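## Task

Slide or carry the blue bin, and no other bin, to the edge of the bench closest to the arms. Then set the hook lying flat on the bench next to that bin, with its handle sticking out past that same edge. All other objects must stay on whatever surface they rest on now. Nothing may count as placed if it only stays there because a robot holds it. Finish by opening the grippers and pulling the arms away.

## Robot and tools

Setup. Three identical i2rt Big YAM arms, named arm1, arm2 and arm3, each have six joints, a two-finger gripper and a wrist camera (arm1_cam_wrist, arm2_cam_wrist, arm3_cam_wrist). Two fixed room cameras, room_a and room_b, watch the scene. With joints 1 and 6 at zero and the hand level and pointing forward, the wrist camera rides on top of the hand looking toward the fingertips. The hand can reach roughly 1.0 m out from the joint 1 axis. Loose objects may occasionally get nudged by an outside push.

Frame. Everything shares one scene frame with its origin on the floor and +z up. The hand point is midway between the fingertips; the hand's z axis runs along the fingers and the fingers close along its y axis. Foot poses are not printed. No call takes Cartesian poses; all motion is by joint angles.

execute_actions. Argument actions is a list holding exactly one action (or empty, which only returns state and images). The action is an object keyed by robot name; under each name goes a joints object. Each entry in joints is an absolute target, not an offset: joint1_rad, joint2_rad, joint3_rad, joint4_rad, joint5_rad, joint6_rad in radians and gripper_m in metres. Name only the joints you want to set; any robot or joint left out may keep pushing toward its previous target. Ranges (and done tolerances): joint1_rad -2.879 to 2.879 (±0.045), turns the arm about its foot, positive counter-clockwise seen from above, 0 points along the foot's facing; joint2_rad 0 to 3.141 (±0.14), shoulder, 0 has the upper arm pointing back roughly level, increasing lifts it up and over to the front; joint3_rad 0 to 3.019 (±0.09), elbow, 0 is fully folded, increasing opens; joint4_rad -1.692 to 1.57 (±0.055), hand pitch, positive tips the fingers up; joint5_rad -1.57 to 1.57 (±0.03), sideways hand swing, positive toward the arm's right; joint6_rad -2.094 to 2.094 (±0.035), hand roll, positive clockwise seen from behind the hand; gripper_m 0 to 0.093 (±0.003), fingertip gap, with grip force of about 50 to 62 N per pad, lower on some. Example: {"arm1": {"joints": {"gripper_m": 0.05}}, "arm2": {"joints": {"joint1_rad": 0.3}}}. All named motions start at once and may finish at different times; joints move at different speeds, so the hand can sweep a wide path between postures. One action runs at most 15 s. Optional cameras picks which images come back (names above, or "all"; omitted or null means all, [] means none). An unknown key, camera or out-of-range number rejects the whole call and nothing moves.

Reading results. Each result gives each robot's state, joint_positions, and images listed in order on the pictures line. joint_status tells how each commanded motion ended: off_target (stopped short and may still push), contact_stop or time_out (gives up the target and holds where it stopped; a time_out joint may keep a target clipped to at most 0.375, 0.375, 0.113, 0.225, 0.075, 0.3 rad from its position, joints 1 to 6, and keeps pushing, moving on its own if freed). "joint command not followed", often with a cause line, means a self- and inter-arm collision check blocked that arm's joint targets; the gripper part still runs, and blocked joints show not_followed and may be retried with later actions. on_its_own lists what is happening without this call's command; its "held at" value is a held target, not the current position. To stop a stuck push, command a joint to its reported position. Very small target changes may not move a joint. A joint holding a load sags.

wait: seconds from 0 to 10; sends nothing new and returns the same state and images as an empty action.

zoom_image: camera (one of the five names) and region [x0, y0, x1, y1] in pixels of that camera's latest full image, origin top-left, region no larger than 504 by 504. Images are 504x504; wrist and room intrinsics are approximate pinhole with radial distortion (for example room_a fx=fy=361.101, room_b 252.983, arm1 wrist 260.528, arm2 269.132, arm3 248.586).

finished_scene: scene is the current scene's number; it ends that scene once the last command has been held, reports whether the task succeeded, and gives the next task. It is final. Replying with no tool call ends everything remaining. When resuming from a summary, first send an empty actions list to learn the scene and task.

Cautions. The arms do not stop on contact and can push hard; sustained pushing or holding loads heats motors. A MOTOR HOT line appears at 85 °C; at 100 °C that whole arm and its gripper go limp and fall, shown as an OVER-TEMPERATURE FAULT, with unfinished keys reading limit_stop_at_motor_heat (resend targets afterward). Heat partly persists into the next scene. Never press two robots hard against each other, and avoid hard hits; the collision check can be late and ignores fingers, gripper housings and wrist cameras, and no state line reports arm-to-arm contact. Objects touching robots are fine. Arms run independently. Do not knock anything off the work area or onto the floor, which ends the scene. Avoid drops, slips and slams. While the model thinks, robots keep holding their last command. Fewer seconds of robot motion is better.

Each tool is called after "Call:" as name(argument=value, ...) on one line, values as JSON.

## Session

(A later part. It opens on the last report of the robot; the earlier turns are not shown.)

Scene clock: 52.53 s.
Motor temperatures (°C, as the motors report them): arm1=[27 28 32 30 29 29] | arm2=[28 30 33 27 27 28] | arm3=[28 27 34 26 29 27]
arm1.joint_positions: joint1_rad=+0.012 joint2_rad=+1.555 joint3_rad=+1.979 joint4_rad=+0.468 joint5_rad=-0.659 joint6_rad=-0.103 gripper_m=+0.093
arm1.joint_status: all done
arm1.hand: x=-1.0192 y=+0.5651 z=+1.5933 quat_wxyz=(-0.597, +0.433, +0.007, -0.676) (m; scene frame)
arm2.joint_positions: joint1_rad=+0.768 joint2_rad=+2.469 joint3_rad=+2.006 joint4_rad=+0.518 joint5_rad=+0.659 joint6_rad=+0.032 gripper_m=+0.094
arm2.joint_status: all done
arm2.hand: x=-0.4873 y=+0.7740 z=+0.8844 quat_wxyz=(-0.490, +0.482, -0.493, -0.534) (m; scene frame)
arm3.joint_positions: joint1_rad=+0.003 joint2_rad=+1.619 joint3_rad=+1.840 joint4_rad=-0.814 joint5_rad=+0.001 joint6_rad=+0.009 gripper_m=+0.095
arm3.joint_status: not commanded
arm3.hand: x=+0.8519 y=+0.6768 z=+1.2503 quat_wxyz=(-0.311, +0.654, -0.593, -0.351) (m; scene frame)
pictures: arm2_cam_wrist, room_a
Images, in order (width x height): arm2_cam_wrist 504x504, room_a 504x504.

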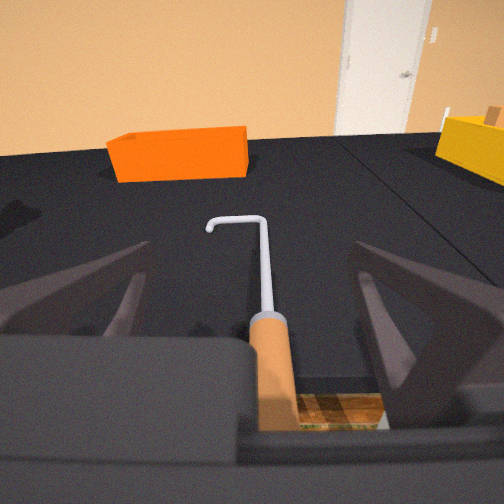

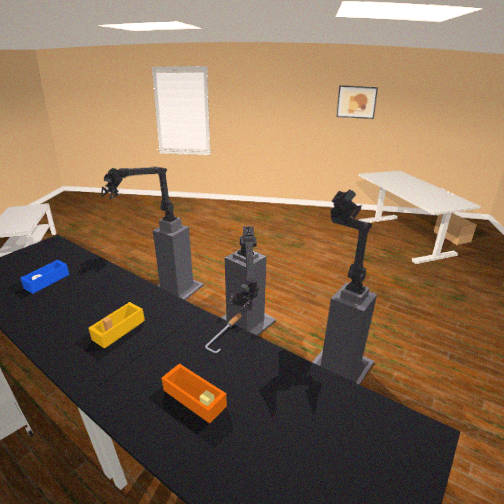

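Call:
execute_actions(actions=[{"arm2":{"joints":{"joint2_rad":2.585}}}], cameras=["arm2_cam_wrist"])

Scene clock: 53.90 s.
Motor temperatures (°C, as the motors report them): arm1=[27 28 32 30 29 29] | arm2=[28 30 33 27 27 28] | arm3=[28 27 34 26 29 27]
arm1.joint_positions: joint1_rad=+0.012 joint2_rad=+1.555 joint3_rad=+1.979 joint4_rad=+0.468 joint5_rad=-0.659 joint6_rad=-0.103 gripper_m=+0.093
arm1.joint_status: not commanded
arm1.hand: x=-1.0192 y=+0.5651 z=+1.5933 quat_wxyz=(-0.597, +0.433, +0.007, -0.676) (m; scene frame)
arm2.joint_positions: joint1_rad=+0.768 joint2_rad=+2.590 joint3_rad=+2.010 joint4_rad=+0.519 joint5_rad=+0.659 joint6_rad=+0.032 gripper_m=+0.094
arm2.joint_status: all done
arm2.hand: x=-0.4844 y=+0.7726 z=+0.7798 quat_wxyz=(-0.486, +0.522, -0.498, -0.493) (m; scene frame)
arm3.joint_positions: joint1_rad=+0.003 joint2_rad=+1.619 joint3_rad=+1.840 joint4_rad=-0.814 joint5_rad=+0.001 joint6_rad=+0.009 gripper_m=+0.095
arm3.joint_status: not commanded
arm3.hand: x=+0.8519 y=+0.6768 z=+1.2503 quat_wxyz=(-0.311, +0.654, -0.593, -0.351) (m; scene frame)
pictures: arm2_cam_wrist
Images, in order (width x height): arm2_cam_wrist 504x504.

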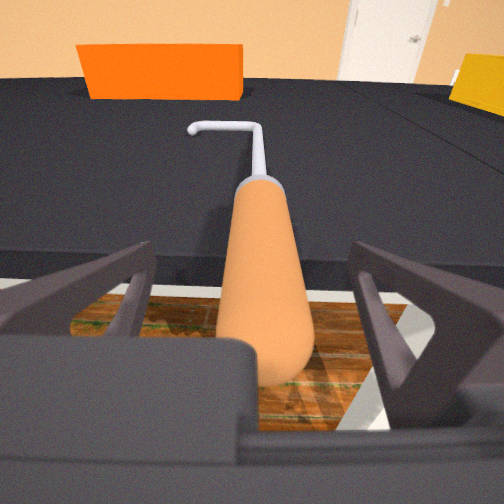

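Call:
execute_actions(actions=[{"arm2":{"joints":{"joint2_rad":2.562}}}], cameras=["arm2_cam_wrist"])

Scene clock: 54.73 s.
Motor temperatures (°C, as the motors report them): arm1=[27 28 32 30 29 29] | arm2=[28 30 33 27 27 28] | arm3=[28 27 34 26 29 27]
arm1.joint_positions: joint1_rad=+0.012 joint2_rad=+1.555 joint3_rad=+1.979 joint4_rad=+0.468 joint5_rad=-0.659 joint6_rad=-0.103 gripper_m=+0.093
arm1.joint_status: not commanded
arm1.hand: x=-1.0192 y=+0.5651 z=+1.5933 quat_wxyz=(-0.597, +0.433, +0.007, -0.676) (m; scene frame)
arm2.joint_positions: joint1_rad=+0.768 joint2_rad=+2.589 joint3_rad=+2.010 joint4_rad=+0.519 joint5_rad=+0.659 joint6_rad=+0.032 gripper_m=+0.094
arm2.joint_status: all done
arm2.hand: x=-0.4845 y=+0.7726 z=+0.7804 quat_wxyz=(-0.486, +0.522, -0.498, -0.493) (m; scene frame)
arm3.joint_positions: joint1_rad=+0.003 joint2_rad=+1.619 joint3_rad=+1.840 joint4_rad=-0.814 joint5_rad=+0.001 joint6_rad=+0.009 gripper_m=+0.095
arm3.joint_status: not commanded
arm3.hand: x=+0.8519 y=+0.6768 z=+1.2503 quat_wxyz=(-0.311, +0.654, -0.593, -0.351) (m; scene frame)
pictures: arm2_cam_wrist
Images, in order (width x height): arm2_cam_wrist 504x504.

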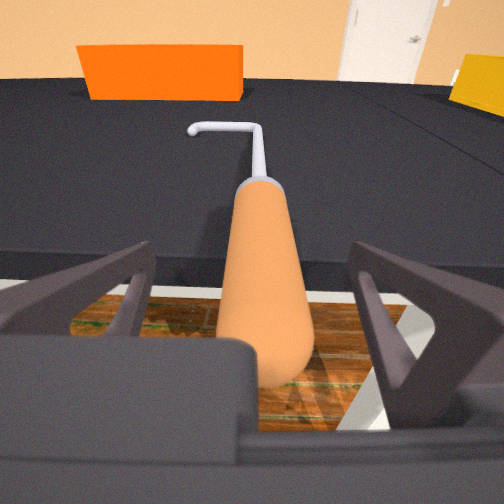

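Call:
execute_actions(actions=[{"arm2":{"joints":{"gripper_m":0.0}}}], cameras=["arm2_cam_wrist"])

Scene clock: 55.77 s.
Motor temperatures (°C, as the motors report them): arm1=[27 28 32 30 29 29] | arm2=[28 30 33 27 27 28] | arm3=[28 27 34 26 29 27]
arm1.joint_positions: joint1_rad=+0.012 joint2_rad=+1.555 joint3_rad=+1.979 joint4_rad=+0.468 joint5_rad=-0.659 joint6_rad=-0.103 gripper_m=+0.093
arm1.joint_status: not commanded
arm1.hand: x=-1.0192 y=+0.5651 z=+1.5933 quat_wxyz=(-0.597, +0.433, +0.007, -0.676) (m; scene frame)
arm2.joint_positions: joint1_rad=+0.768 joint2_rad=+2.589 joint3_rad=+2.010 joint4_rad=+0.519 joint5_rad=+0.661 joint6_rad=+0.032 gripper_m=+0.029
arm2.joint_status: gripper_m off_target (ended at +0.029, target +0.000)
arm2.hand: x=-0.4842 y=+0.7726 z=+0.7805 quat_wxyz=(-0.487, +0.521, -0.499, -0.493) (m; scene frame)
arm3.joint_positions: joint1_rad=+0.003 joint2_rad=+1.619 joint3_rad=+1.840 joint4_rad=-0.814 joint5_rad=+0.001 joint6_rad=+0.009 gripper_m=+0.095
arm3.joint_status: not commanded
arm3.hand: x=+0.8519 y=+0.6768 z=+1.2503 quat_wxyz=(-0.311, +0.654, -0.593, -0.351) (m; scene frame)
pictures: arm2_cam_wrist
Images, in order (width x height): arm2_cam_wrist 504x504.

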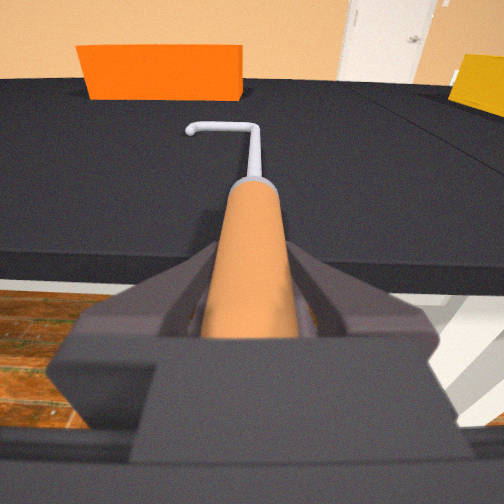

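Call:
execute_actions(actions=[{"arm2":{"joints":{"joint2_rad":2.33,"joint4_rad":0.57}},"arm3":{"joints":{"joint1_rad":-0.1,"joint2_rad":1.9,"joint3_rad":2.08,"joint4_rad":0.0,"joint5_rad":0.63,"joint6_rad":0.03}}}], cameras=["arm2_cam_wrist","room_a"])

Scene clock: 58.10 s.
Motor temperatures (°C, as the motors report them): arm1=[27 28 32 30 29 29] | arm2=[28 31 33 27 27 28] | arm3=[28 27 34 26 29 27]
arm1.joint_positions: joint1_rad=+0.012 joint2_rad=+1.555 joint3_rad=+1.979 joint4_rad=+0.468 joint5_rad=-0.659 joint6_rad=-0.103 gripper_m=+0.093
arm1.joint_status: not commanded
arm1.hand: x=-1.0192 y=+0.5651 z=+1.5933 quat_wxyz=(-0.597, +0.433, +0.007, -0.676) (m; scene frame)
arm2.joint_positions: joint1_rad=+0.768 joint2_rad=+2.351 joint3_rad=+1.998 joint4_rad=+0.539 joint5_rad=+0.661 joint6_rad=+0.030 gripper_m=+0.029
arm2.joint_status: all done
arm2.hand: x=-0.4816 y=+0.7652 z=+0.9893 quat_wxyz=(-0.493, +0.434, -0.485, -0.577) (m; scene frame)
arm3.joint_positions: joint1_rad=-0.104 joint2_rad=+1.915 joint3_rad=+2.046 joint4_rad=-0.015 joint5_rad=+0.627 joint6_rad=+0.022 gripper_m=+0.095
arm3.joint_status: all done
arm3.hand: x=+1.0256 y=+0.8009 z=+1.3358 quat_wxyz=(-0.642, +0.279, -0.614, -0.364) (m; scene frame)
pictures: arm2_cam_wrist, room_a
Images, in order (width x height): arm2_cam_wrist 504x504, room_a 504x504.

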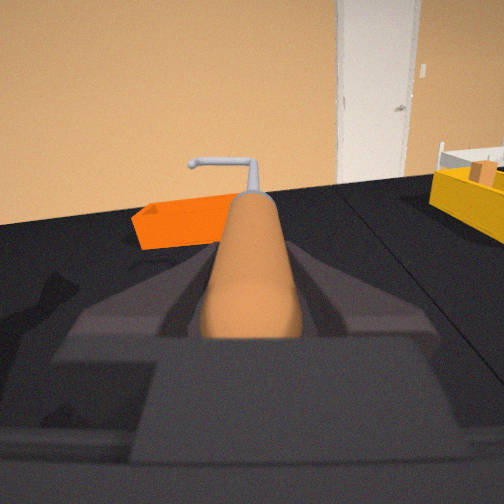

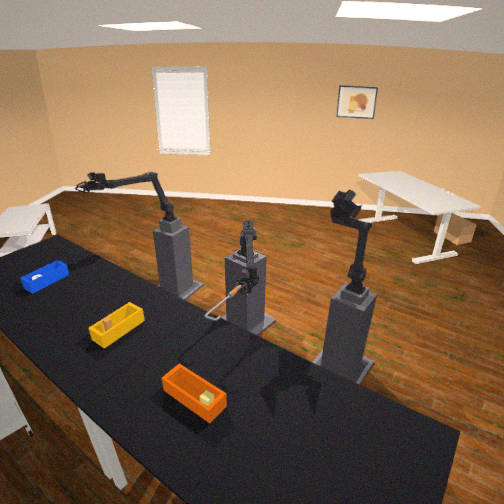

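Call:
execute_actions(actions=[], cameras=["arm2_cam_wrist"])

Scene clock: 58.67 s.
Motor temperatures (°C, as the motors report them): arm1=[27 28 32 30 29 29] | arm2=[28 31 33 27 27 28] | arm3=[28 27 34 26 29 27]
arm1.joint_positions: joint1_rad=+0.012 joint2_rad=+1.555 joint3_rad=+1.979 joint4_rad=+0.468 joint5_rad=-0.659 joint6_rad=-0.103 gripper_m=+0.093
arm1.joint_status: not commanded
arm1.hand: x=-1.0192 y=+0.5651 z=+1.5933 quat_wxyz=(-0.597, +0.433, +0.007, -0.676) (m; scene frame)
arm2.joint_positions: joint1_rad=+0.768 joint2_rad=+2.351 joint3_rad=+1.998 joint4_rad=+0.539 joint5_rad=+0.661 joint6_rad=+0.030 gripper_m=+0.029
arm2.joint_status: all done
arm2.hand: x=-0.4816 y=+0.7652 z=+0.9893 quat_wxyz=(-0.493, +0.434, -0.485, -0.577) (m; scene frame)
arm3.joint_positions: joint1_rad=-0.104 joint2_rad=+1.915 joint3_rad=+2.046 joint4_rad=-0.015 joint5_rad=+0.627 joint6_rad=+0.022 gripper_m=+0.095
arm3.joint_status: all done
arm3.hand: x=+1.0256 y=+0.8009 z=+1.3358 quat_wxyz=(-0.642, +0.279, -0.614, -0.364) (m; scene frame)
pictures: arm2_cam_wrist
Images, in order (width x height): arm2_cam_wrist 504x504.

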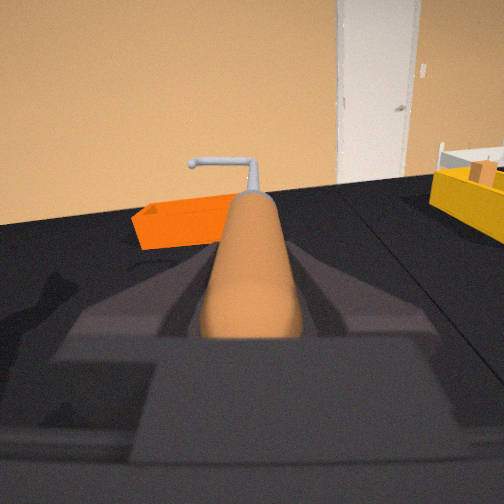

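Call:
execute_actions(actions=[{"arm2":{"joints":{"joint1_rad":-0.55,"joint3_rad":2.085,"joint4_rad":0.78,"joint5_rad":-0.65,"joint6_rad":0.075}},"arm3":{"joints":{"joint1_rad":-0.35,"joint2_rad":2.35,"joint3_rad":2.10,"joint4_rad":0.475,"joint5_rad":0.62,"joint6_rad":0.105}},"arm1":{"joints":{"joint1_rad":0.0,"joint2_rad":0.9,"joint3_rad":1.2,"joint4_rad":-0.6,"joint5_rad":0,"joint6_rad":0}}}], cameras=["arm2_cam_wrist","room_a"])

Scene clock: 63.63 s.
Motor temperatures (°C, as the motors report them): arm1=[27 27 32 30 29 29] | arm2=[28 31 34 27 27 28] | arm3=[28 28 34 26 29 27]
arm1.joint_positions: joint1_rad=+0.012 joint2_rad=+0.908 joint3_rad=+1.190 joint4_rad=-0.594 joint5_rad=-0.004 joint6_rad=-0.015 gripper_m=+0.093
arm1.joint_status: all done
arm1.hand: x=-0.9223 y=+0.4430 z=+1.2622 quat_wxyz=(-0.417, +0.568, -0.575, -0.416) (m; scene frame)
arm2.joint_positions: joint1_rad=-0.556 joint2_rad=+2.363 joint3_rad=+2.012 joint4_rad=+0.733 joint5_rad=-0.658 joint6_rad=+0.064 gripper_m=+0.029
arm2.joint_status: all done
arm2.hand: x=+0.4546 y=+0.7848 z=+1.0361 quat_wxyz=(-0.604, +0.468, -0.362, -0.534) (m; scene frame)
arm3.joint_positions: joint1_rad=-0.348 joint2_rad=+2.360 joint3_rad=+2.061 joint4_rad=+0.463 joint5_rad=+0.620 joint6_rad=+0.096 gripper_m=+0.095
arm3.joint_status: all done
arm3.hand: x=+1.2417 y=+0.8596 z=+1.0677 quat_wxyz=(-0.678, +0.167, -0.639, -0.325) (m; scene frame)
pictures: arm2_cam_wrist, room_a
Images, in order (width x height): arm2_cam_wrist 504x504, room_a 504x504.

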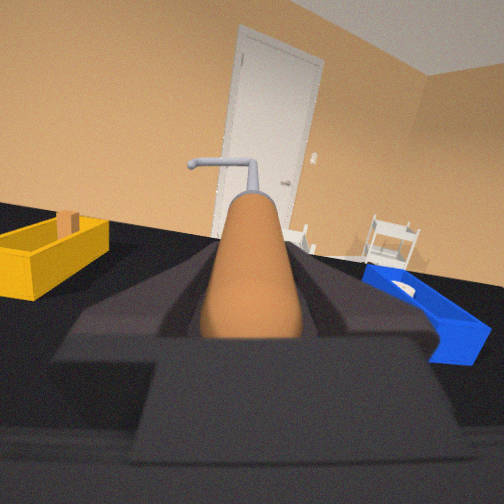

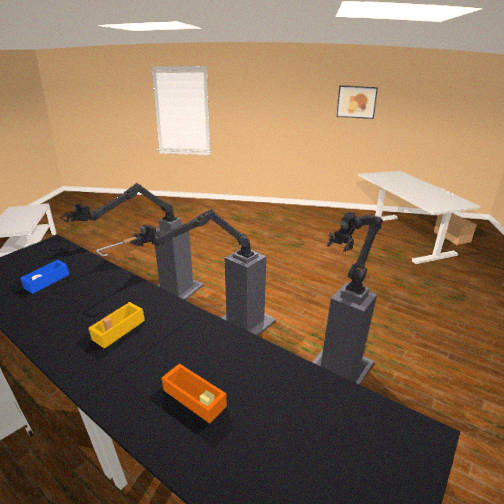

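Call:
execute_actions(actions=[{"arm2":{"joints":{"joint2_rad":2.575,"joint4_rad":0.80}}}], cameras=["arm2_cam_wrist"])

Scene clock: 65.53 s.
Motor temperatures (°C, as the motors report them): arm1=[27 27 32 30 29 29] | arm2=[28 31 34 27 27 28] | arm3=[28 28 34 26 29 27]
arm1.joint_positions: joint1_rad=+0.012 joint2_rad=+0.908 joint3_rad=+1.190 joint4_rad=-0.594 joint5_rad=-0.004 joint6_rad=-0.015 gripper_m=+0.093
arm1.joint_status: not commanded
arm1.hand: x=-0.9223 y=+0.4430 z=+1.2622 quat_wxyz=(-0.417, +0.568, -0.575, -0.416) (m; scene frame)
arm2.joint_positions: joint1_rad=-0.556 joint2_rad=+2.638 joint3_rad=+2.034 joint4_rad=+0.762 joint5_rad=-0.655 joint6_rad=+0.066 gripper_m=+0.029
arm2.joint_status: all done
arm2.hand: x=+0.4666 y=+0.7987 z=+0.8112 quat_wxyz=(-0.535, +0.483, -0.449, -0.528) (m; scene frame)
arm3.joint_positions: joint1_rad=-0.348 joint2_rad=+2.360 joint3_rad=+2.061 joint4_rad=+0.463 joint5_rad=+0.620 joint6_rad=+0.096 gripper_m=+0.095
arm3.joint_status: not commanded
arm3.hand: x=+1.2417 y=+0.8596 z=+1.0677 quat_wxyz=(-0.678, +0.167, -0.639, -0.325) (m; scene frame)
pictures: arm2_cam_wrist
Images, in order (width x height): arm2_cam_wrist 504x504.

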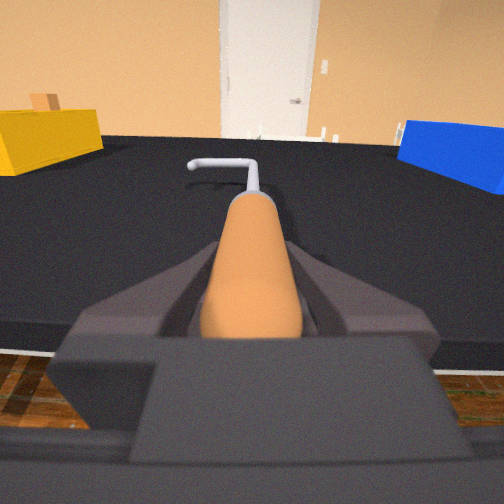

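Call:
zoom_image(camera="arm2_cam_wrist", region=[0, 260, 504, 400])

Region (0, 260, 504, 400) of arm2_cam_wrist's 504x504 image, scaled by 1.000.

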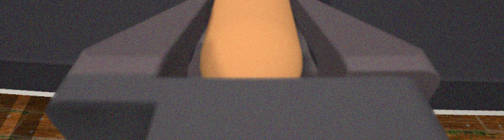

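Call:
execute_actions(actions=[{"arm2":{"joints":{"joint1_rad":-0.585,"joint2_rad":2.645,"joint3_rad":2.06}}}], cameras=["arm2_cam_wrist"])

Scene clock: 67.63 s.
Motor temperatures (°C, as the motors report them): arm1=[27 27 32 30 29 29] | arm2=[28 31 34 27 27 28] | arm3=[28 28 34 26 29 27]
arm1.joint_positions: joint1_rad=+0.012 joint2_rad=+0.908 joint3_rad=+1.190 joint4_rad=-0.594 joint5_rad=-0.004 joint6_rad=-0.015 gripper_m=+0.093
arm1.joint_status: not commanded
arm1.hand: x=-0.9223 y=+0.4430 z=+1.2622 quat_wxyz=(-0.417, +0.568, -0.575, -0.416) (m; scene frame)
arm2.joint_positions: joint1_rad=-0.579 joint2_rad=+2.663 joint3_rad=+2.034 joint4_rad=+0.762 joint5_rad=-0.655 joint6_rad=+0.066 gripper_m=+0.029
arm2.joint_status: all done
arm2.hand: x=+0.4841 y=+0.7866 z=+0.7890 quat_wxyz=(-0.533, +0.478, -0.464, -0.521) (m; scene frame)
arm3.joint_positions: joint1_rad=-0.348 joint2_rad=+2.360 joint3_rad=+2.061 joint4_rad=+0.463 joint5_rad=+0.620 joint6_rad=+0.096 gripper_m=+0.095
arm3.joint_status: not commanded
arm3.hand: x=+1.2417 y=+0.8596 z=+1.0677 quat_wxyz=(-0.678, +0.167, -0.639, -0.325) (m; scene frame)
pictures: arm2_cam_wrist
Images, in order (width x height): arm2_cam_wrist 504x504.

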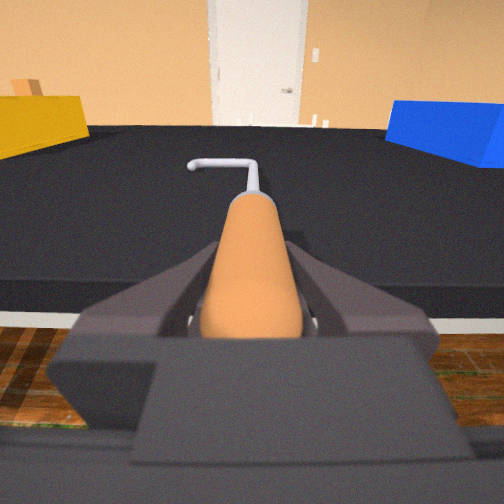

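Call:
execute_actions(actions=[{"arm2":{"joints":{"joint2_rad":2.662}}}], cameras=["arm2_cam_wrist"])

Scene clock: 68.30 s.
Motor temperatures (°C, as the motors report them): arm1=[27 27 32 30 29 29] | arm2=[28 31 34 27 27 28] | arm3=[28 28 34 26 29 27]
arm1.joint_positions: joint1_rad=+0.012 joint2_rad=+0.908 joint3_rad=+1.190 joint4_rad=-0.594 joint5_rad=-0.004 joint6_rad=-0.015 gripper_m=+0.093
arm1.joint_status: not commanded
arm1.hand: x=-0.9223 y=+0.4430 z=+1.2622 quat_wxyz=(-0.417, +0.568, -0.575, -0.416) (m; scene frame)
arm2.joint_positions: joint1_rad=-0.579 joint2_rad=+2.669 joint3_rad=+2.034 joint4_rad=+0.762 joint5_rad=-0.655 joint6_rad=+0.066 gripper_m=+0.029
arm2.joint_status: all done
arm2.hand: x=+0.4839 y=+0.7863 z=+0.7840 quat_wxyz=(-0.531, +0.479, -0.466, -0.521) (m; scene frame)
arm3.joint_positions: joint1_rad=-0.348 joint2_rad=+2.360 joint3_rad=+2.061 joint4_rad=+0.463 joint5_rad=+0.620 joint6_rad=+0.096 gripper_m=+0.095
arm3.joint_status: not commanded
arm3.hand: x=+1.2417 y=+0.8596 z=+1.0677 quat_wxyz=(-0.678, +0.167, -0.639, -0.325) (m; scene frame)
pictures: arm2_cam_wrist
Images, in order (width x height): arm2_cam_wrist 504x504.

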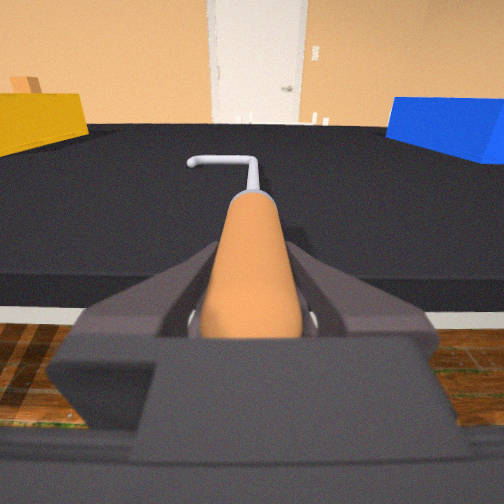

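Call:
execute_actions(actions=[{"arm2":{"joints":{"gripper_m":0.093,"joint4_rad":0.775}}}], cameras=["arm2_cam_wrist"])

Scene clock: 69.17 s.
Motor temperatures (°C, as the motors report them): arm1=[27 27 32 30 29 29] | arm2=[28 31 34 27 27 28] | arm3=[28 28 34 26 29 27]
arm1.joint_positions: joint1_rad=+0.012 joint2_rad=+0.908 joint3_rad=+1.190 joint4_rad=-0.594 joint5_rad=-0.004 joint6_rad=-0.015 gripper_m=+0.093
arm1.joint_status: not commanded
arm1.hand: x=-0.9223 y=+0.4430 z=+1.2622 quat_wxyz=(-0.417, +0.568, -0.575, -0.416) (m; scene frame)
arm2.joint_positions: joint1_rad=-0.579 joint2_rad=+2.668 joint3_rad=+2.034 joint4_rad=+0.762 joint5_rad=-0.653 joint6_rad=+0.067 gripper_m=+0.093
arm2.joint_status: all done
arm2.hand: x=+0.4842 y=+0.7864 z=+0.7850 quat_wxyz=(-0.532, +0.478, -0.466, -0.521) (m; scene frame)
arm3.joint_positions: joint1_rad=-0.348 joint2_rad=+2.360 joint3_rad=+2.061 joint4_rad=+0.463 joint5_rad=+0.620 joint6_rad=+0.096 gripper_m=+0.095
arm3.joint_status: not commanded
arm3.hand: x=+1.2417 y=+0.8596 z=+1.0677 quat_wxyz=(-0.678, +0.167, -0.639, -0.325) (m; scene frame)
pictures: arm2_cam_wrist
Images, in order (width x height): arm2_cam_wrist 504x504.

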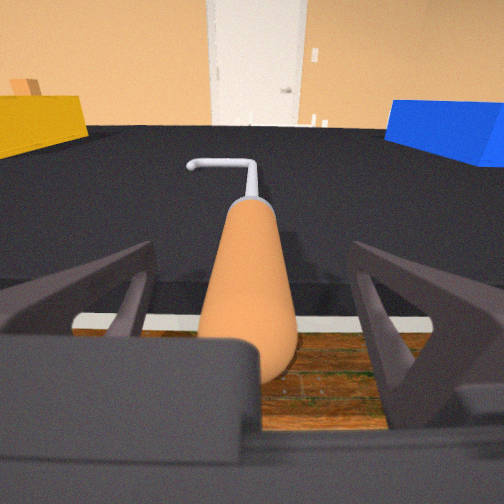

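Call:
execute_actions(actions=[{"arm2":{"joints":{"joint2_rad":2.15}},"arm3":{"joints":{"joint1_rad":0.05,"joint2_rad":2.42,"joint3_rad":2.025,"joint4_rad":0.51,"joint5_rad":0.61}}}], cameras=["room_a"])

Scene clock: 73.67 s.
Motor temperatures (°C, as the motors report them): arm1=[27 27 32 30 29 29] | arm2=[28 31 34 27 27 28] | arm3=[28 28 33 26 29 27]
arm1.joint_positions: joint1_rad=+0.012 joint2_rad=+0.908 joint3_rad=+1.190 joint4_rad=-0.594 joint5_rad=-0.004 joint6_rad=-0.015 gripper_m=+0.093
arm1.joint_status: not commanded
arm1.hand: x=-0.9223 y=+0.4430 z=+1.2622 quat_wxyz=(-0.417, +0.568, -0.575, -0.416) (m; scene frame)
arm2.joint_positions: joint1_rad=-0.579 joint2_rad=+2.156 joint3_rad=+2.048 joint4_rad=+0.778 joint5_rad=-0.652 joint6_rad=+0.067 gripper_m=+0.093
arm2.joint_status: all done
arm2.hand: x=+0.4344 y=+0.7249 z=+1.2384 quat_wxyz=(-0.689, +0.433, -0.252, -0.523) (m; scene frame)
arm3.joint_positions: joint1_rad=+0.055 joint2_rad=+2.412 joint3_rad=+2.022 joint4_rad=+0.497 joint5_rad=+0.610 joint6_rad=+0.098 gripper_m=+0.095
arm3.joint_status: all done
arm3.hand: x=+0.8754 y=+0.9161 z=+1.0074 quat_wxyz=(-0.591, +0.312, -0.601, -0.439) (m; scene frame)
pictures: room_a
Images, in order (width x height): room_a 504x504.

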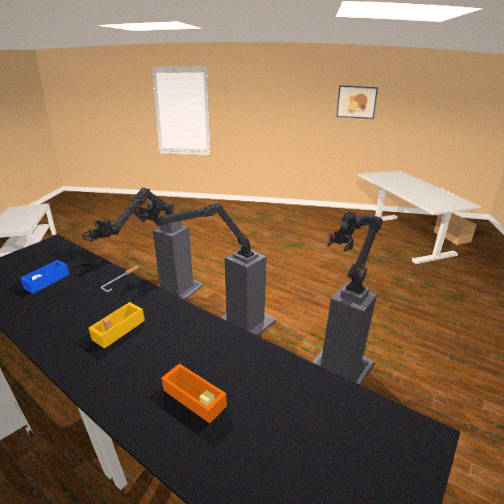

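Call:
execute_actions(actions=[{"arm2":{"joints":{"joint1_rad":0.0,"joint2_rad":1.7}},"arm3":{"joints":{"joint1_rad":0.505,"joint2_rad":2.54,"joint3_rad":1.995}}}], cameras=["arm3_cam_wrist","room_a"])

Scene clock: 76.03 s.
Motor temperatures (°C, as the motors report them): arm1=[27 27 32 30 29 29] | arm2=[28 31 34 27 27 28] | arm3=[28 28 33 26 29 27]
arm1.joint_positions: joint1_rad=+0.012 joint2_rad=+0.908 joint3_rad=+1.190 joint4_rad=-0.594 joint5_rad=-0.004 joint6_rad=-0.015 gripper_m=+0.093
arm1.joint_status: not commanded
arm1.hand: x=-0.9223 y=+0.4430 z=+1.2622 quat_wxyz=(-0.417, +0.568, -0.575, -0.416) (m; scene frame)
arm2.joint_positions: joint1_rad=-0.005 joint2_rad=+1.705 joint3_rad=+2.051 joint4_rad=+0.779 joint5_rad=-0.652 joint6_rad=+0.067 gripper_m=+0.093
arm2.joint_status: all done
arm2.hand: x=-0.0506 y=+0.5960 z=+1.5511 quat_wxyz=(-0.609, +0.375, +0.051, -0.697) (m; scene frame)
arm3.joint_positions: joint1_rad=+0.510 joint2_rad=+2.550 joint3_rad=+1.987 joint4_rad=+0.501 joint5_rad=+0.610 joint6_rad=+0.098 gripper_m=+0.095
arm3.joint_status: all done
arm3.hand: x=+0.4786 y=+0.7966 z=+0.8666 quat_wxyz=(-0.469, +0.498, -0.528, -0.503) (m; scene frame)
pictures: arm3_cam_wrist, room_a
Images, in order (width x height): arm3_cam_wrist 504x504, room_a 504x504.

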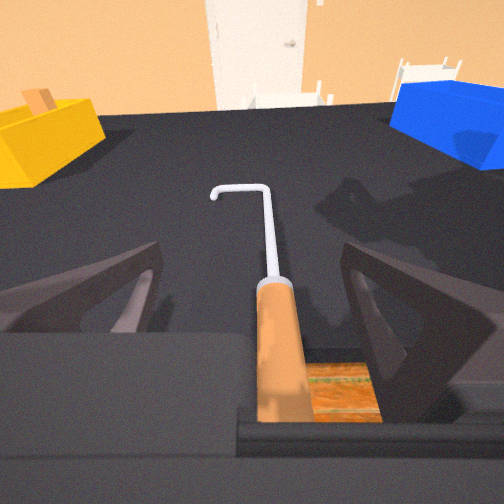

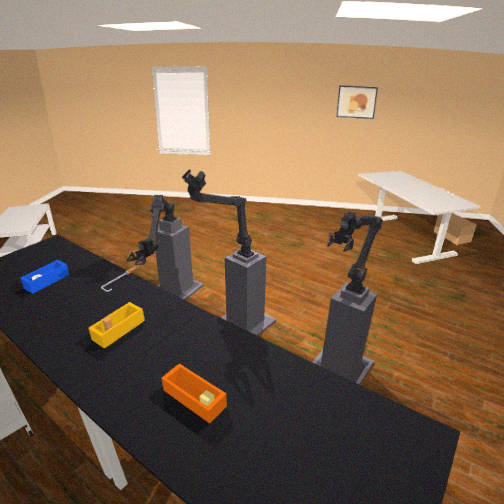

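Call:
execute_actions(actions=[{"arm3":{"joints":{"joint2_rad":2.645}},"arm2":{"joints":{"joint2_rad":1.4,"joint3_rad":1.8,"joint4_rad":0.4,"joint5_rad":-0.3}}}], cameras=["arm3_cam_wrist"])

Scene clock: 77.77 s.
Motor temperatures (°C, as the motors report them): arm1=[27 27 32 30 29 29] | arm2=[28 31 34 27 27 28] | arm3=[28 29 33 26 29 27]
arm1.joint_positions: joint1_rad=+0.012 joint2_rad=+0.908 joint3_rad=+1.190 joint4_rad=-0.594 joint5_rad=-0.004 joint6_rad=-0.015 gripper_m=+0.093
arm1.joint_status: not commanded
arm1.hand: x=-0.9223 y=+0.4430 z=+1.2622 quat_wxyz=(-0.417, +0.568, -0.575, -0.416) (m; scene frame)
arm2.joint_positions: joint1_rad=-0.005 joint2_rad=+1.389 joint3_rad=+1.799 joint4_rad=+0.408 joint5_rad=-0.304 joint6_rad=+0.067 gripper_m=+0.093
arm2.joint_status: all done
arm2.hand: x=-0.0027 y=+0.5356 z=+1.5753 quat_wxyz=(-0.618, +0.346, -0.178, -0.684) (m; scene frame)
arm3.joint_positions: joint1_rad=+0.510 joint2_rad=+2.643 joint3_rad=+1.987 joint4_rad=+0.501 joint5_rad=+0.610 joint6_rad=+0.098 gripper_m=+0.095
arm3.joint_status: all done
arm3.hand: x=+0.4840 y=+0.7884 z=+0.7842 quat_wxyz=(-0.464, +0.529, -0.534, -0.469) (m; scene frame)
pictures: arm3_cam_wrist
Images, in order (width x height): arm3_cam_wrist 504x504.

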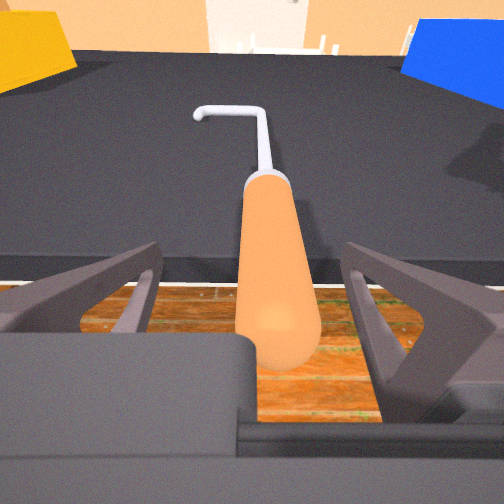

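Call:
execute_actions(actions=[{"arm3":{"joints":{"joint1_rad":0.488,"joint2_rad":2.665}}}], cameras=["arm3_cam_wrist"])

Scene clock: 78.93 s.
Motor temperatures (°C, as the motors report them): arm1=[27 27 32 30 29 29] | arm2=[28 31 34 27 27 28] | arm3=[28 29 33 26 29 27]
arm1.joint_positions: joint1_rad=+0.012 joint2_rad=+0.908 joint3_rad=+1.190 joint4_rad=-0.594 joint5_rad=-0.004 joint6_rad=-0.015 gripper_m=+0.093
arm1.joint_status: not commanded
arm1.hand: x=-0.9223 y=+0.4430 z=+1.2622 quat_wxyz=(-0.417, +0.568, -0.575, -0.416) (m; scene frame)
arm2.joint_positions: joint1_rad=-0.005 joint2_rad=+1.389 joint3_rad=+1.799 joint4_rad=+0.408 joint5_rad=-0.304 joint6_rad=+0.067 gripper_m=+0.093
arm2.joint_status: not commanded
arm2.hand: x=-0.0027 y=+0.5356 z=+1.5753 quat_wxyz=(-0.618, +0.346, -0.178, -0.684) (m; scene frame)
arm3.joint_positions: joint1_rad=+0.488 joint2_rad=+2.643 joint3_rad=+1.987 joint4_rad=+0.501 joint5_rad=+0.610 joint6_rad=+0.098 gripper_m=+0.095
arm3.joint_status: all done
arm3.hand: x=+0.5013 y=+0.7978 z=+0.7842 quat_wxyz=(-0.469, +0.523, -0.540, -0.464) (m; scene frame)
pictures: arm3_cam_wrist
Images, in order (width x height): arm3_cam_wrist 504x504.

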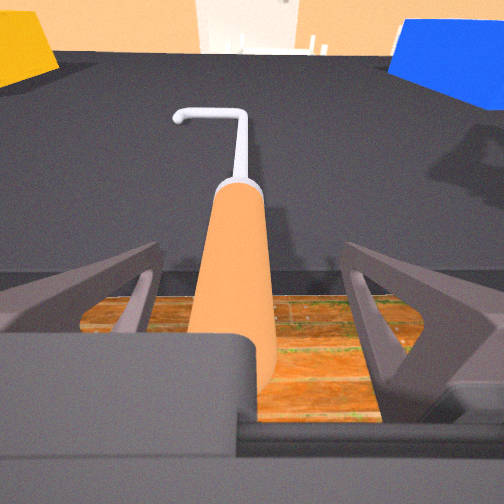

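Call:
execute_actions(actions=[{"arm3":{"joints":{"joint2_rad":2.682,"joint5_rad":0.575}}}], cameras=["arm3_cam_wrist"])

Scene clock: 79.93 s.
Motor temperatures (°C, as the motors report them): arm1=[27 27 32 30 29 29] | arm2=[28 31 33 27 27 28] | arm3=[28 29 33 26 29 27]
arm1.joint_positions: joint1_rad=+0.012 joint2_rad=+0.908 joint3_rad=+1.190 joint4_rad=-0.594 joint5_rad=-0.004 joint6_rad=-0.015 gripper_m=+0.093
arm1.joint_status: not commanded
arm1.hand: x=-0.9223 y=+0.4430 z=+1.2622 quat_wxyz=(-0.417, +0.568, -0.575, -0.416) (m; scene frame)
arm2.joint_positions: joint1_rad=-0.005 joint2_rad=+1.389 joint3_rad=+1.799 joint4_rad=+0.408 joint5_rad=-0.304 joint6_rad=+0.067 gripper_m=+0.093
arm2.joint_status: not commanded
arm2.hand: x=-0.0027 y=+0.5356 z=+1.5753 quat_wxyz=(-0.618, +0.346, -0.178, -0.684) (m; scene frame)
arm3.joint_positions: joint1_rad=+0.488 joint2_rad=+2.647 joint3_rad=+1.987 joint4_rad=+0.502 joint5_rad=+0.579 joint6_rad=+0.100 gripper_m=+0.095
arm3.joint_status: all done
arm3.hand: x=+0.4964 y=+0.7973 z=+0.7802 quat_wxyz=(-0.459, +0.531, -0.534, -0.471) (m; scene frame)
pictures: arm3_cam_wrist
Images, in order (width x height): arm3_cam_wrist 504x504.

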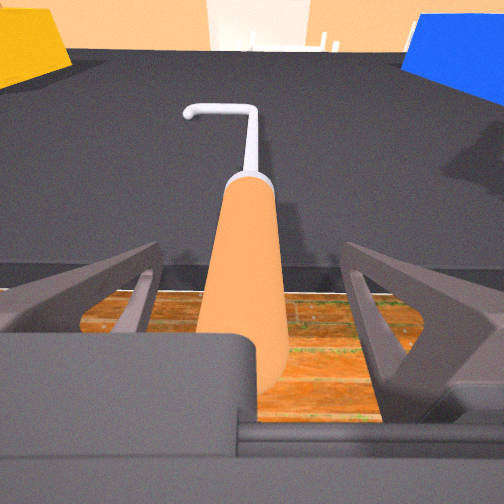

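Call:
execute_actions(actions=[{"arm3":{"joints":{"joint2_rad":2.65,"gripper_m":0.0}}}], cameras=["arm3_cam_wrist"])

Scene clock: 80.87 s.
Motor temperatures (°C, as the motors report them): arm1=[27 27 32 30 29 29] | arm2=[28 31 33 27 27 28] | arm3=[28 29 33 26 29 27]
arm1.joint_positions: joint1_rad=+0.012 joint2_rad=+0.908 joint3_rad=+1.190 joint4_rad=-0.594 joint5_rad=-0.004 joint6_rad=-0.015 gripper_m=+0.093
arm1.joint_status: not commanded
arm1.hand: x=-0.9223 y=+0.4430 z=+1.2622 quat_wxyz=(-0.417, +0.568, -0.575, -0.416) (m; scene frame)
arm2.joint_positions: joint1_rad=-0.005 joint2_rad=+1.389 joint3_rad=+1.799 joint4_rad=+0.408 joint5_rad=-0.304 joint6_rad=+0.067 gripper_m=+0.093
arm2.joint_status: not commanded
arm2.hand: x=-0.0027 y=+0.5356 z=+1.5753 quat_wxyz=(-0.618, +0.346, -0.178, -0.684) (m; scene frame)
arm3.joint_positions: joint1_rad=+0.488 joint2_rad=+2.647 joint3_rad=+1.987 joint4_rad=+0.502 joint5_rad=+0.576 joint6_rad=+0.100 gripper_m=+0.030
arm3.joint_status: gripper_m off_target (ended at +0.030, target +0.000); the others done
arm3.hand: x=+0.4958 y=+0.7973 z=+0.7802 quat_wxyz=(-0.458, +0.532, -0.534, -0.472) (m; scene frame)
pictures: arm3_cam_wrist
Images, in order (width x height): arm3_cam_wrist 504x504.

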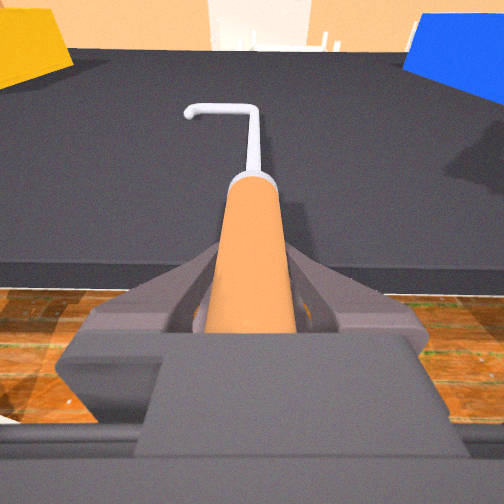

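Call:
execute_actions(actions=[{"arm3":{"joints":{"joint2_rad":2.47}}}], cameras=["arm3_cam_wrist"])

Scene clock: 82.60 s.
Motor temperatures (°C, as the motors report them): arm1=[27 26 32 30 29 29] | arm2=[28 31 33 27 27 28] | arm3=[28 29 33 26 29 27]
arm1.joint_positions: joint1_rad=+0.012 joint2_rad=+0.908 joint3_rad=+1.190 joint4_rad=-0.594 joint5_rad=-0.004 joint6_rad=-0.015 gripper_m=+0.093
arm1.joint_status: not commanded
arm1.hand: x=-0.9223 y=+0.4430 z=+1.2622 quat_wxyz=(-0.417, +0.568, -0.575, -0.416) (m; scene frame)
arm2.joint_positions: joint1_rad=-0.005 joint2_rad=+1.389 joint3_rad=+1.799 joint4_rad=+0.408 joint5_rad=-0.304 joint6_rad=+0.067 gripper_m=+0.093
arm2.joint_status: not commanded
arm2.hand: x=-0.0027 y=+0.5356 z=+1.5753 quat_wxyz=(-0.618, +0.346, -0.178, -0.684) (m; scene frame)
arm3.joint_positions: joint1_rad=+0.488 joint2_rad=+2.520 joint3_rad=+1.964 joint4_rad=+0.485 joint5_rad=+0.575 joint6_rad=+0.100 gripper_m=+0.030
arm3.joint_status: all done
arm3.hand: x=+0.4921 y=+0.8033 z=+0.8776 quat_wxyz=(-0.464, +0.503, -0.527, -0.504) (m; scene frame)
pictures: arm3_cam_wrist
Images, in order (width x height): arm3_cam_wrist 504x504.

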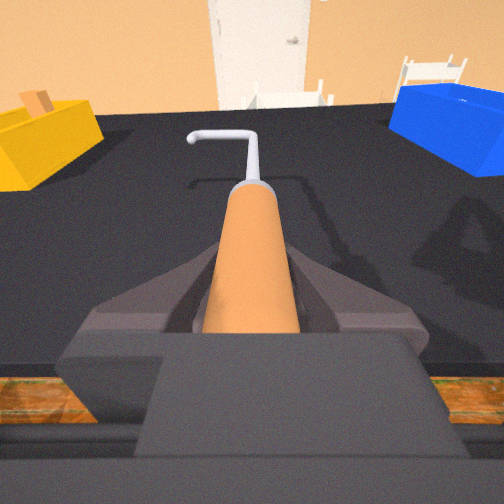

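Call:
execute_actions(actions=[{"arm3":{"joints":{"joint1_rad":-0.093,"joint2_rad":2.40,"joint3_rad":2.09,"joint4_rad":0.575,"joint5_rad":0.0,"joint6_rad":-1.585}},"arm2":{"joints":{"joint1_rad":0.0,"joint2_rad":0.9,"joint3_rad":1.2,"joint4_rad":-0.6,"joint5_rad":0,"joint6_rad":0}}}], cameras=["arm3_cam_wrist","room_a","arm2_cam_wrist"])

Scene clock: 87.57 s.
Motor temperatures (°C, as the motors report them): arm1=[27 26 32 30 29 29] | arm2=[28 30 33 27 27 28] | arm3=[28 29 33 26 29 27]
arm1.joint_positions: joint1_rad=+0.012 joint2_rad=+0.908 joint3_rad=+1.190 joint4_rad=-0.594 joint5_rad=-0.004 joint6_rad=-0.015 gripper_m=+0.093
arm1.joint_status: not commanded
arm1.hand: x=-0.9223 y=+0.4430 z=+1.2622 quat_wxyz=(-0.417, +0.568, -0.575, -0.416) (m; scene frame)
arm2.joint_positions: joint1_rad=-0.005 joint2_rad=+0.906 joint3_rad=+1.190 joint4_rad=-0.591 joint5_rad=-0.003 joint6_rad=+0.010 gripper_m=+0.093
arm2.joint_status: all done
arm2.hand: x=+0.0443 y=+0.4429 z=+1.2379 quat_wxyz=(-0.437, +0.545, -0.592, -0.403) (m; scene frame)
arm3.joint_positions: joint1_rad=-0.093 joint2_rad=+2.467 joint3_rad=+2.015 joint4_rad=+0.528 joint5_rad=+0.001 joint6_rad=-1.581 gripper_m=+0.030
arm3.joint_status: all done
arm3.hand: x=+0.9130 y=+0.9442 z=+0.9625 quat_wxyz=(-0.732, +0.681, +0.006, -0.002) (m; scene frame)
pictures: arm2_cam_wrist, arm3_cam_wrist, room_a
Images, in order (width x height): arm2_cam_wrist 504x504, arm3_cam_wrist 504x504, room_a 504x504.

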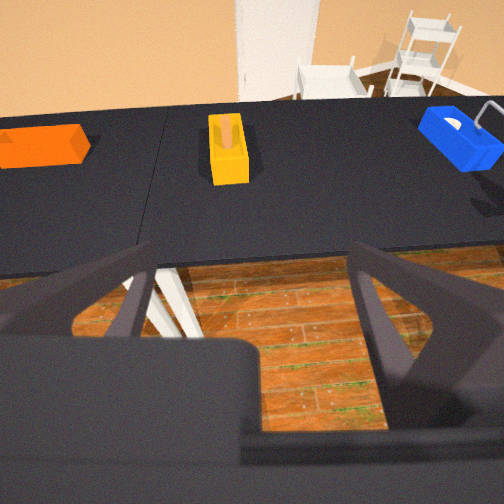

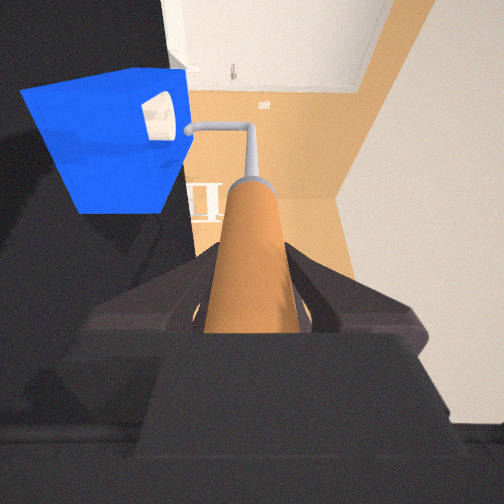

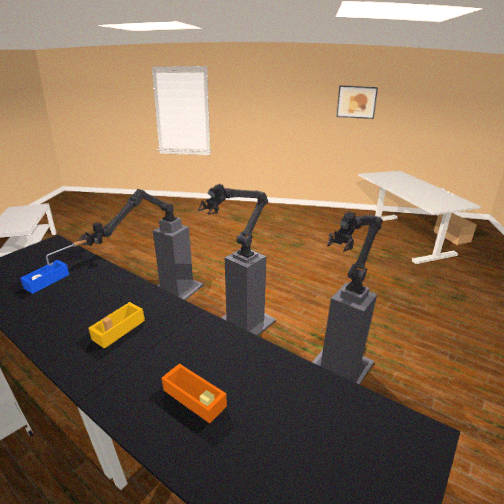

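Call:
execute_actions(actions=[{"arm3":{"joints":{"joint1_rad":-0.11,"joint2_rad":2.50}}}], cameras=["arm3_cam_wrist","room_a"])

Scene clock: 90.00 s.
Motor temperatures (°C, as the motors report them): arm1=[27 26 32 30 29 29] | arm2=[28 30 33 27 27 28] | arm3=[28 29 33 26 29 27]
arm1.joint_positions: joint1_rad=+0.012 joint2_rad=+0.908 joint3_rad=+1.190 joint4_rad=-0.594 joint5_rad=-0.004 joint6_rad=-0.015 gripper_m=+0.093
arm1.joint_status: not commanded
arm1.hand: x=-0.9223 y=+0.4430 z=+1.2622 quat_wxyz=(-0.417, +0.568, -0.575, -0.416) (m; scene frame)
arm2.joint_positions: joint1_rad=-0.005 joint2_rad=+0.906 joint3_rad=+1.190 joint4_rad=-0.591 joint5_rad=-0.003 joint6_rad=+0.010 gripper_m=+0.093
arm2.joint_status: not commanded
arm2.hand: x=+0.0443 y=+0.4429 z=+1.2379 quat_wxyz=(-0.437, +0.545, -0.592, -0.403) (m; scene frame)
arm3.joint_positions: joint1_rad=-0.108 joint2_rad=+2.540 joint3_rad=+2.015 joint4_rad=+0.531 joint5_rad=+0.001 joint6_rad=-1.581 gripper_m=+0.030
arm3.joint_status: all done
arm3.hand: x=+0.9277 y=+0.9442 z=+0.8960 quat_wxyz=(-0.708, +0.706, +0.001, +0.004) (m; scene frame)
pictures: arm3_cam_wrist, room_a
Images, in order (width x height): arm3_cam_wrist 504x504, room_a 504x504.

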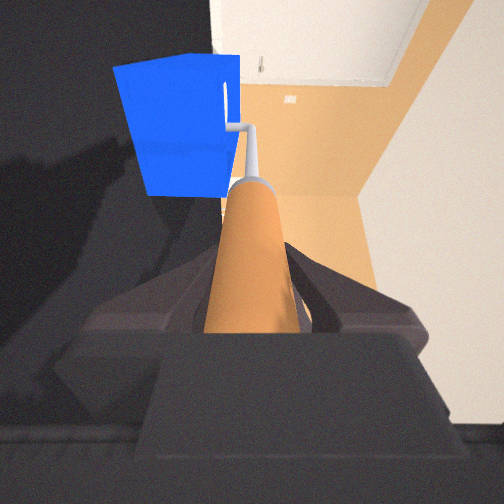

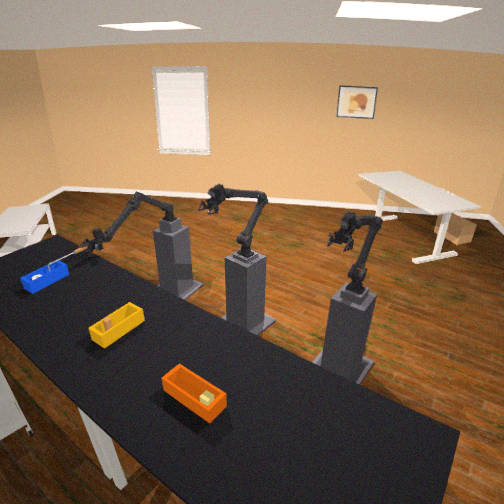

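Call:
execute_actions(actions=[{"arm3":{"joints":{"joint2_rad":2.345,"joint3_rad":1.78,"joint4_rad":0.67}}}], cameras=["arm3_cam_wrist","room_a"])

Scene clock: 93.43 s.
Motor temperatures (°C, as the motors report them): arm1=[27 26 32 30 29 29] | arm2=[28 30 33 27 27 28] | arm3=[28 30 34 26 29 27]
arm1.joint_positions: joint1_rad=+0.012 joint2_rad=+0.908 joint3_rad=+1.190 joint4_rad=-0.594 joint5_rad=-0.004 joint6_rad=-0.015 gripper_m=+0.093
arm1.joint_status: not commanded
arm1.hand: x=-0.9223 y=+0.4430 z=+1.2622 quat_wxyz=(-0.417, +0.568, -0.575, -0.416) (m; scene frame)
arm2.joint_positions: joint1_rad=-0.005 joint2_rad=+0.906 joint3_rad=+1.190 joint4_rad=-0.591 joint5_rad=-0.003 joint6_rad=+0.010 gripper_m=+0.093
arm2.joint_status: not commanded
arm2.hand: x=+0.0443 y=+0.4429 z=+1.2379 quat_wxyz=(-0.437, +0.545, -0.592, -0.403) (m; scene frame)
arm3.joint_positions: joint1_rad=-0.108 joint2_rad=+2.397 joint3_rad=+1.757 joint4_rad=+0.625 joint5_rad=+0.001 joint6_rad=-1.582 gripper_m=+0.030
arm3.joint_status: all done
arm3.hand: x=+0.9275 y=+0.8941 z=+0.9028 quat_wxyz=(-0.701, +0.713, +0.002, +0.004) (m; scene frame)
pictures: arm3_cam_wrist, room_a
Images, in order (width x height): arm3_cam_wrist 504x504, room_a 504x504.

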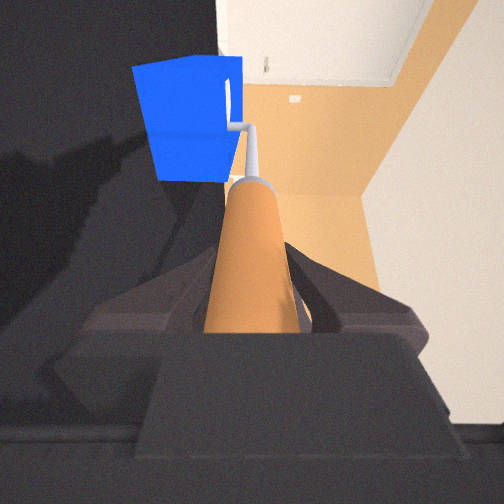

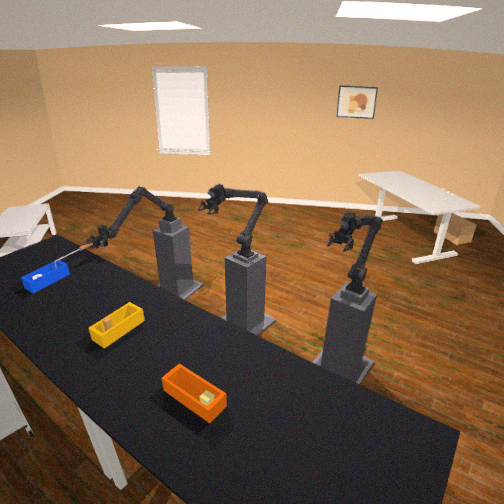

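Call:
execute_actions(actions=[{"arm3":{"joints":{"joint2_rad":2.187,"joint3_rad":1.533}}}], cameras=["arm3_cam_wrist","room_a"])

Scene clock: 96.63 s.
Motor temperatures (°C, as the motors report them): arm1=[27 26 32 30 29 29] | arm2=[28 30 33 27 27 28] | arm3=[28 30 33 26 29 27]
arm1.joint_positions: joint1_rad=+0.012 joint2_rad=+0.908 joint3_rad=+1.190 joint4_rad=-0.594 joint5_rad=-0.004 joint6_rad=-0.015 gripper_m=+0.093
arm1.joint_status: not commanded
arm1.hand: x=-0.9223 y=+0.4430 z=+1.2622 quat_wxyz=(-0.417, +0.568, -0.575, -0.416) (m; scene frame)
arm2.joint_positions: joint1_rad=-0.005 joint2_rad=+0.906 joint3_rad=+1.190 joint4_rad=-0.591 joint5_rad=-0.003 joint6_rad=+0.010 gripper_m=+0.093
arm2.joint_status: not commanded
arm2.hand: x=+0.0443 y=+0.4429 z=+1.2379 quat_wxyz=(-0.437, +0.545, -0.592, -0.403) (m; scene frame)
arm3.joint_positions: joint1_rad=-0.108 joint2_rad=+2.242 joint3_rad=+1.518 joint4_rad=+0.629 joint5_rad=+0.001 joint6_rad=-1.582 gripper_m=+0.030
arm3.joint_status: all done
arm3.hand: x=+0.9274 y=+0.8368 z=+0.9058 quat_wxyz=(-0.672, +0.741, +0.002, +0.004) (m; scene frame)
pictures: arm3_cam_wrist, room_a
Images, in order (width x height): arm3_cam_wrist 504x504, room_a 504x504.

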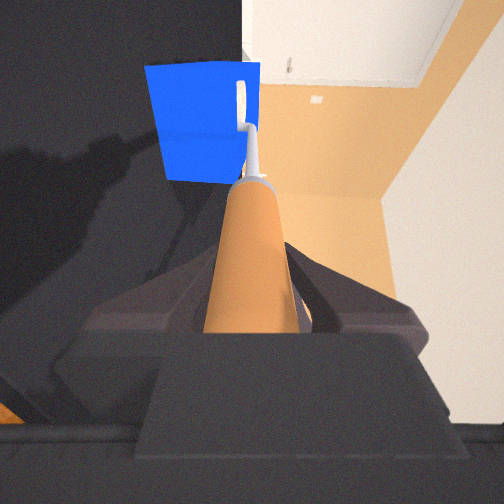

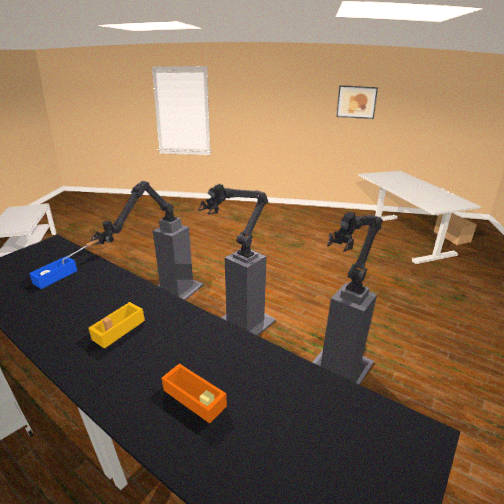

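Call:
execute_actions(actions=[{"arm3":{"joints":{"joint2_rad":1.96,"joint3_rad":1.225}}}], cameras=["arm3_cam_wrist","room_a"])

Scene clock: 103.17 s.
Motor temperatures (°C, as the motors report them): arm1=[27 26 32 30 29 29] | arm2=[28 30 33 27 27 28] | arm3=[28 30 33 26 29 27]
arm1.joint_positions: joint1_rad=+0.012 joint2_rad=+0.908 joint3_rad=+1.190 joint4_rad=-0.594 joint5_rad=-0.004 joint6_rad=-0.015 gripper_m=+0.093
arm1.joint_status: not commanded
arm1.hand: x=-0.9223 y=+0.4430 z=+1.2622 quat_wxyz=(-0.417, +0.568, -0.575, -0.416) (m; scene frame)
arm2.joint_positions: joint1_rad=-0.005 joint2_rad=+0.906 joint3_rad=+1.190 joint4_rad=-0.591 joint5_rad=-0.003 joint6_rad=+0.010 gripper_m=+0.093
arm2.joint_status: not commanded
arm2.hand: x=+0.0443 y=+0.4429 z=+1.2379 quat_wxyz=(-0.437, +0.545, -0.592, -0.403) (m; scene frame)
arm3.joint_positions: joint1_rad=-0.108 joint2_rad=+2.005 joint3_rad=+1.211 joint4_rad=+0.632 joint5_rad=+0.001 joint6_rad=-1.582 gripper_m=+0.030
arm3.joint_status: all done
arm3.hand: x=+0.9272 y=+0.7486 z=+0.9310 quat_wxyz=(-0.646, +0.763, +0.002, +0.004) (m; scene frame)
pictures: arm3_cam_wrist, room_a
Images, in order (width x height): arm3_cam_wrist 504x504, room_a 504x504.

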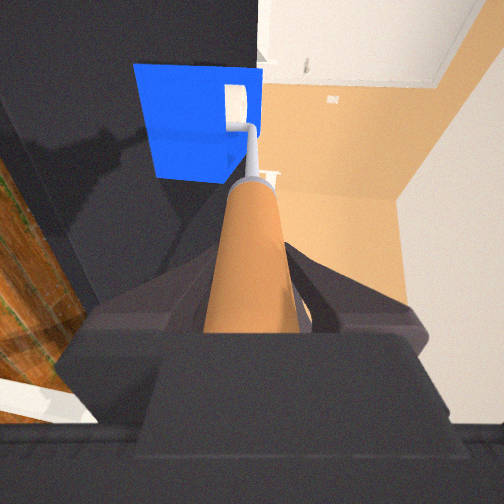

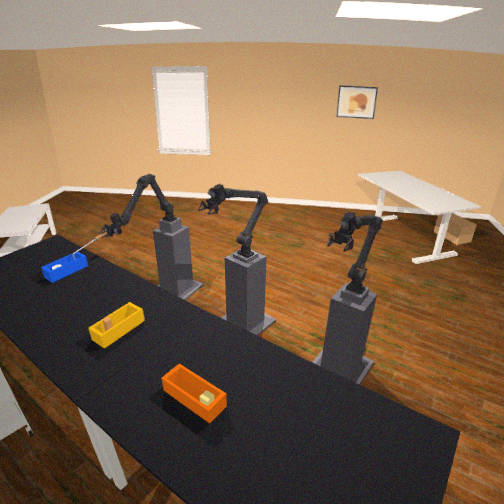

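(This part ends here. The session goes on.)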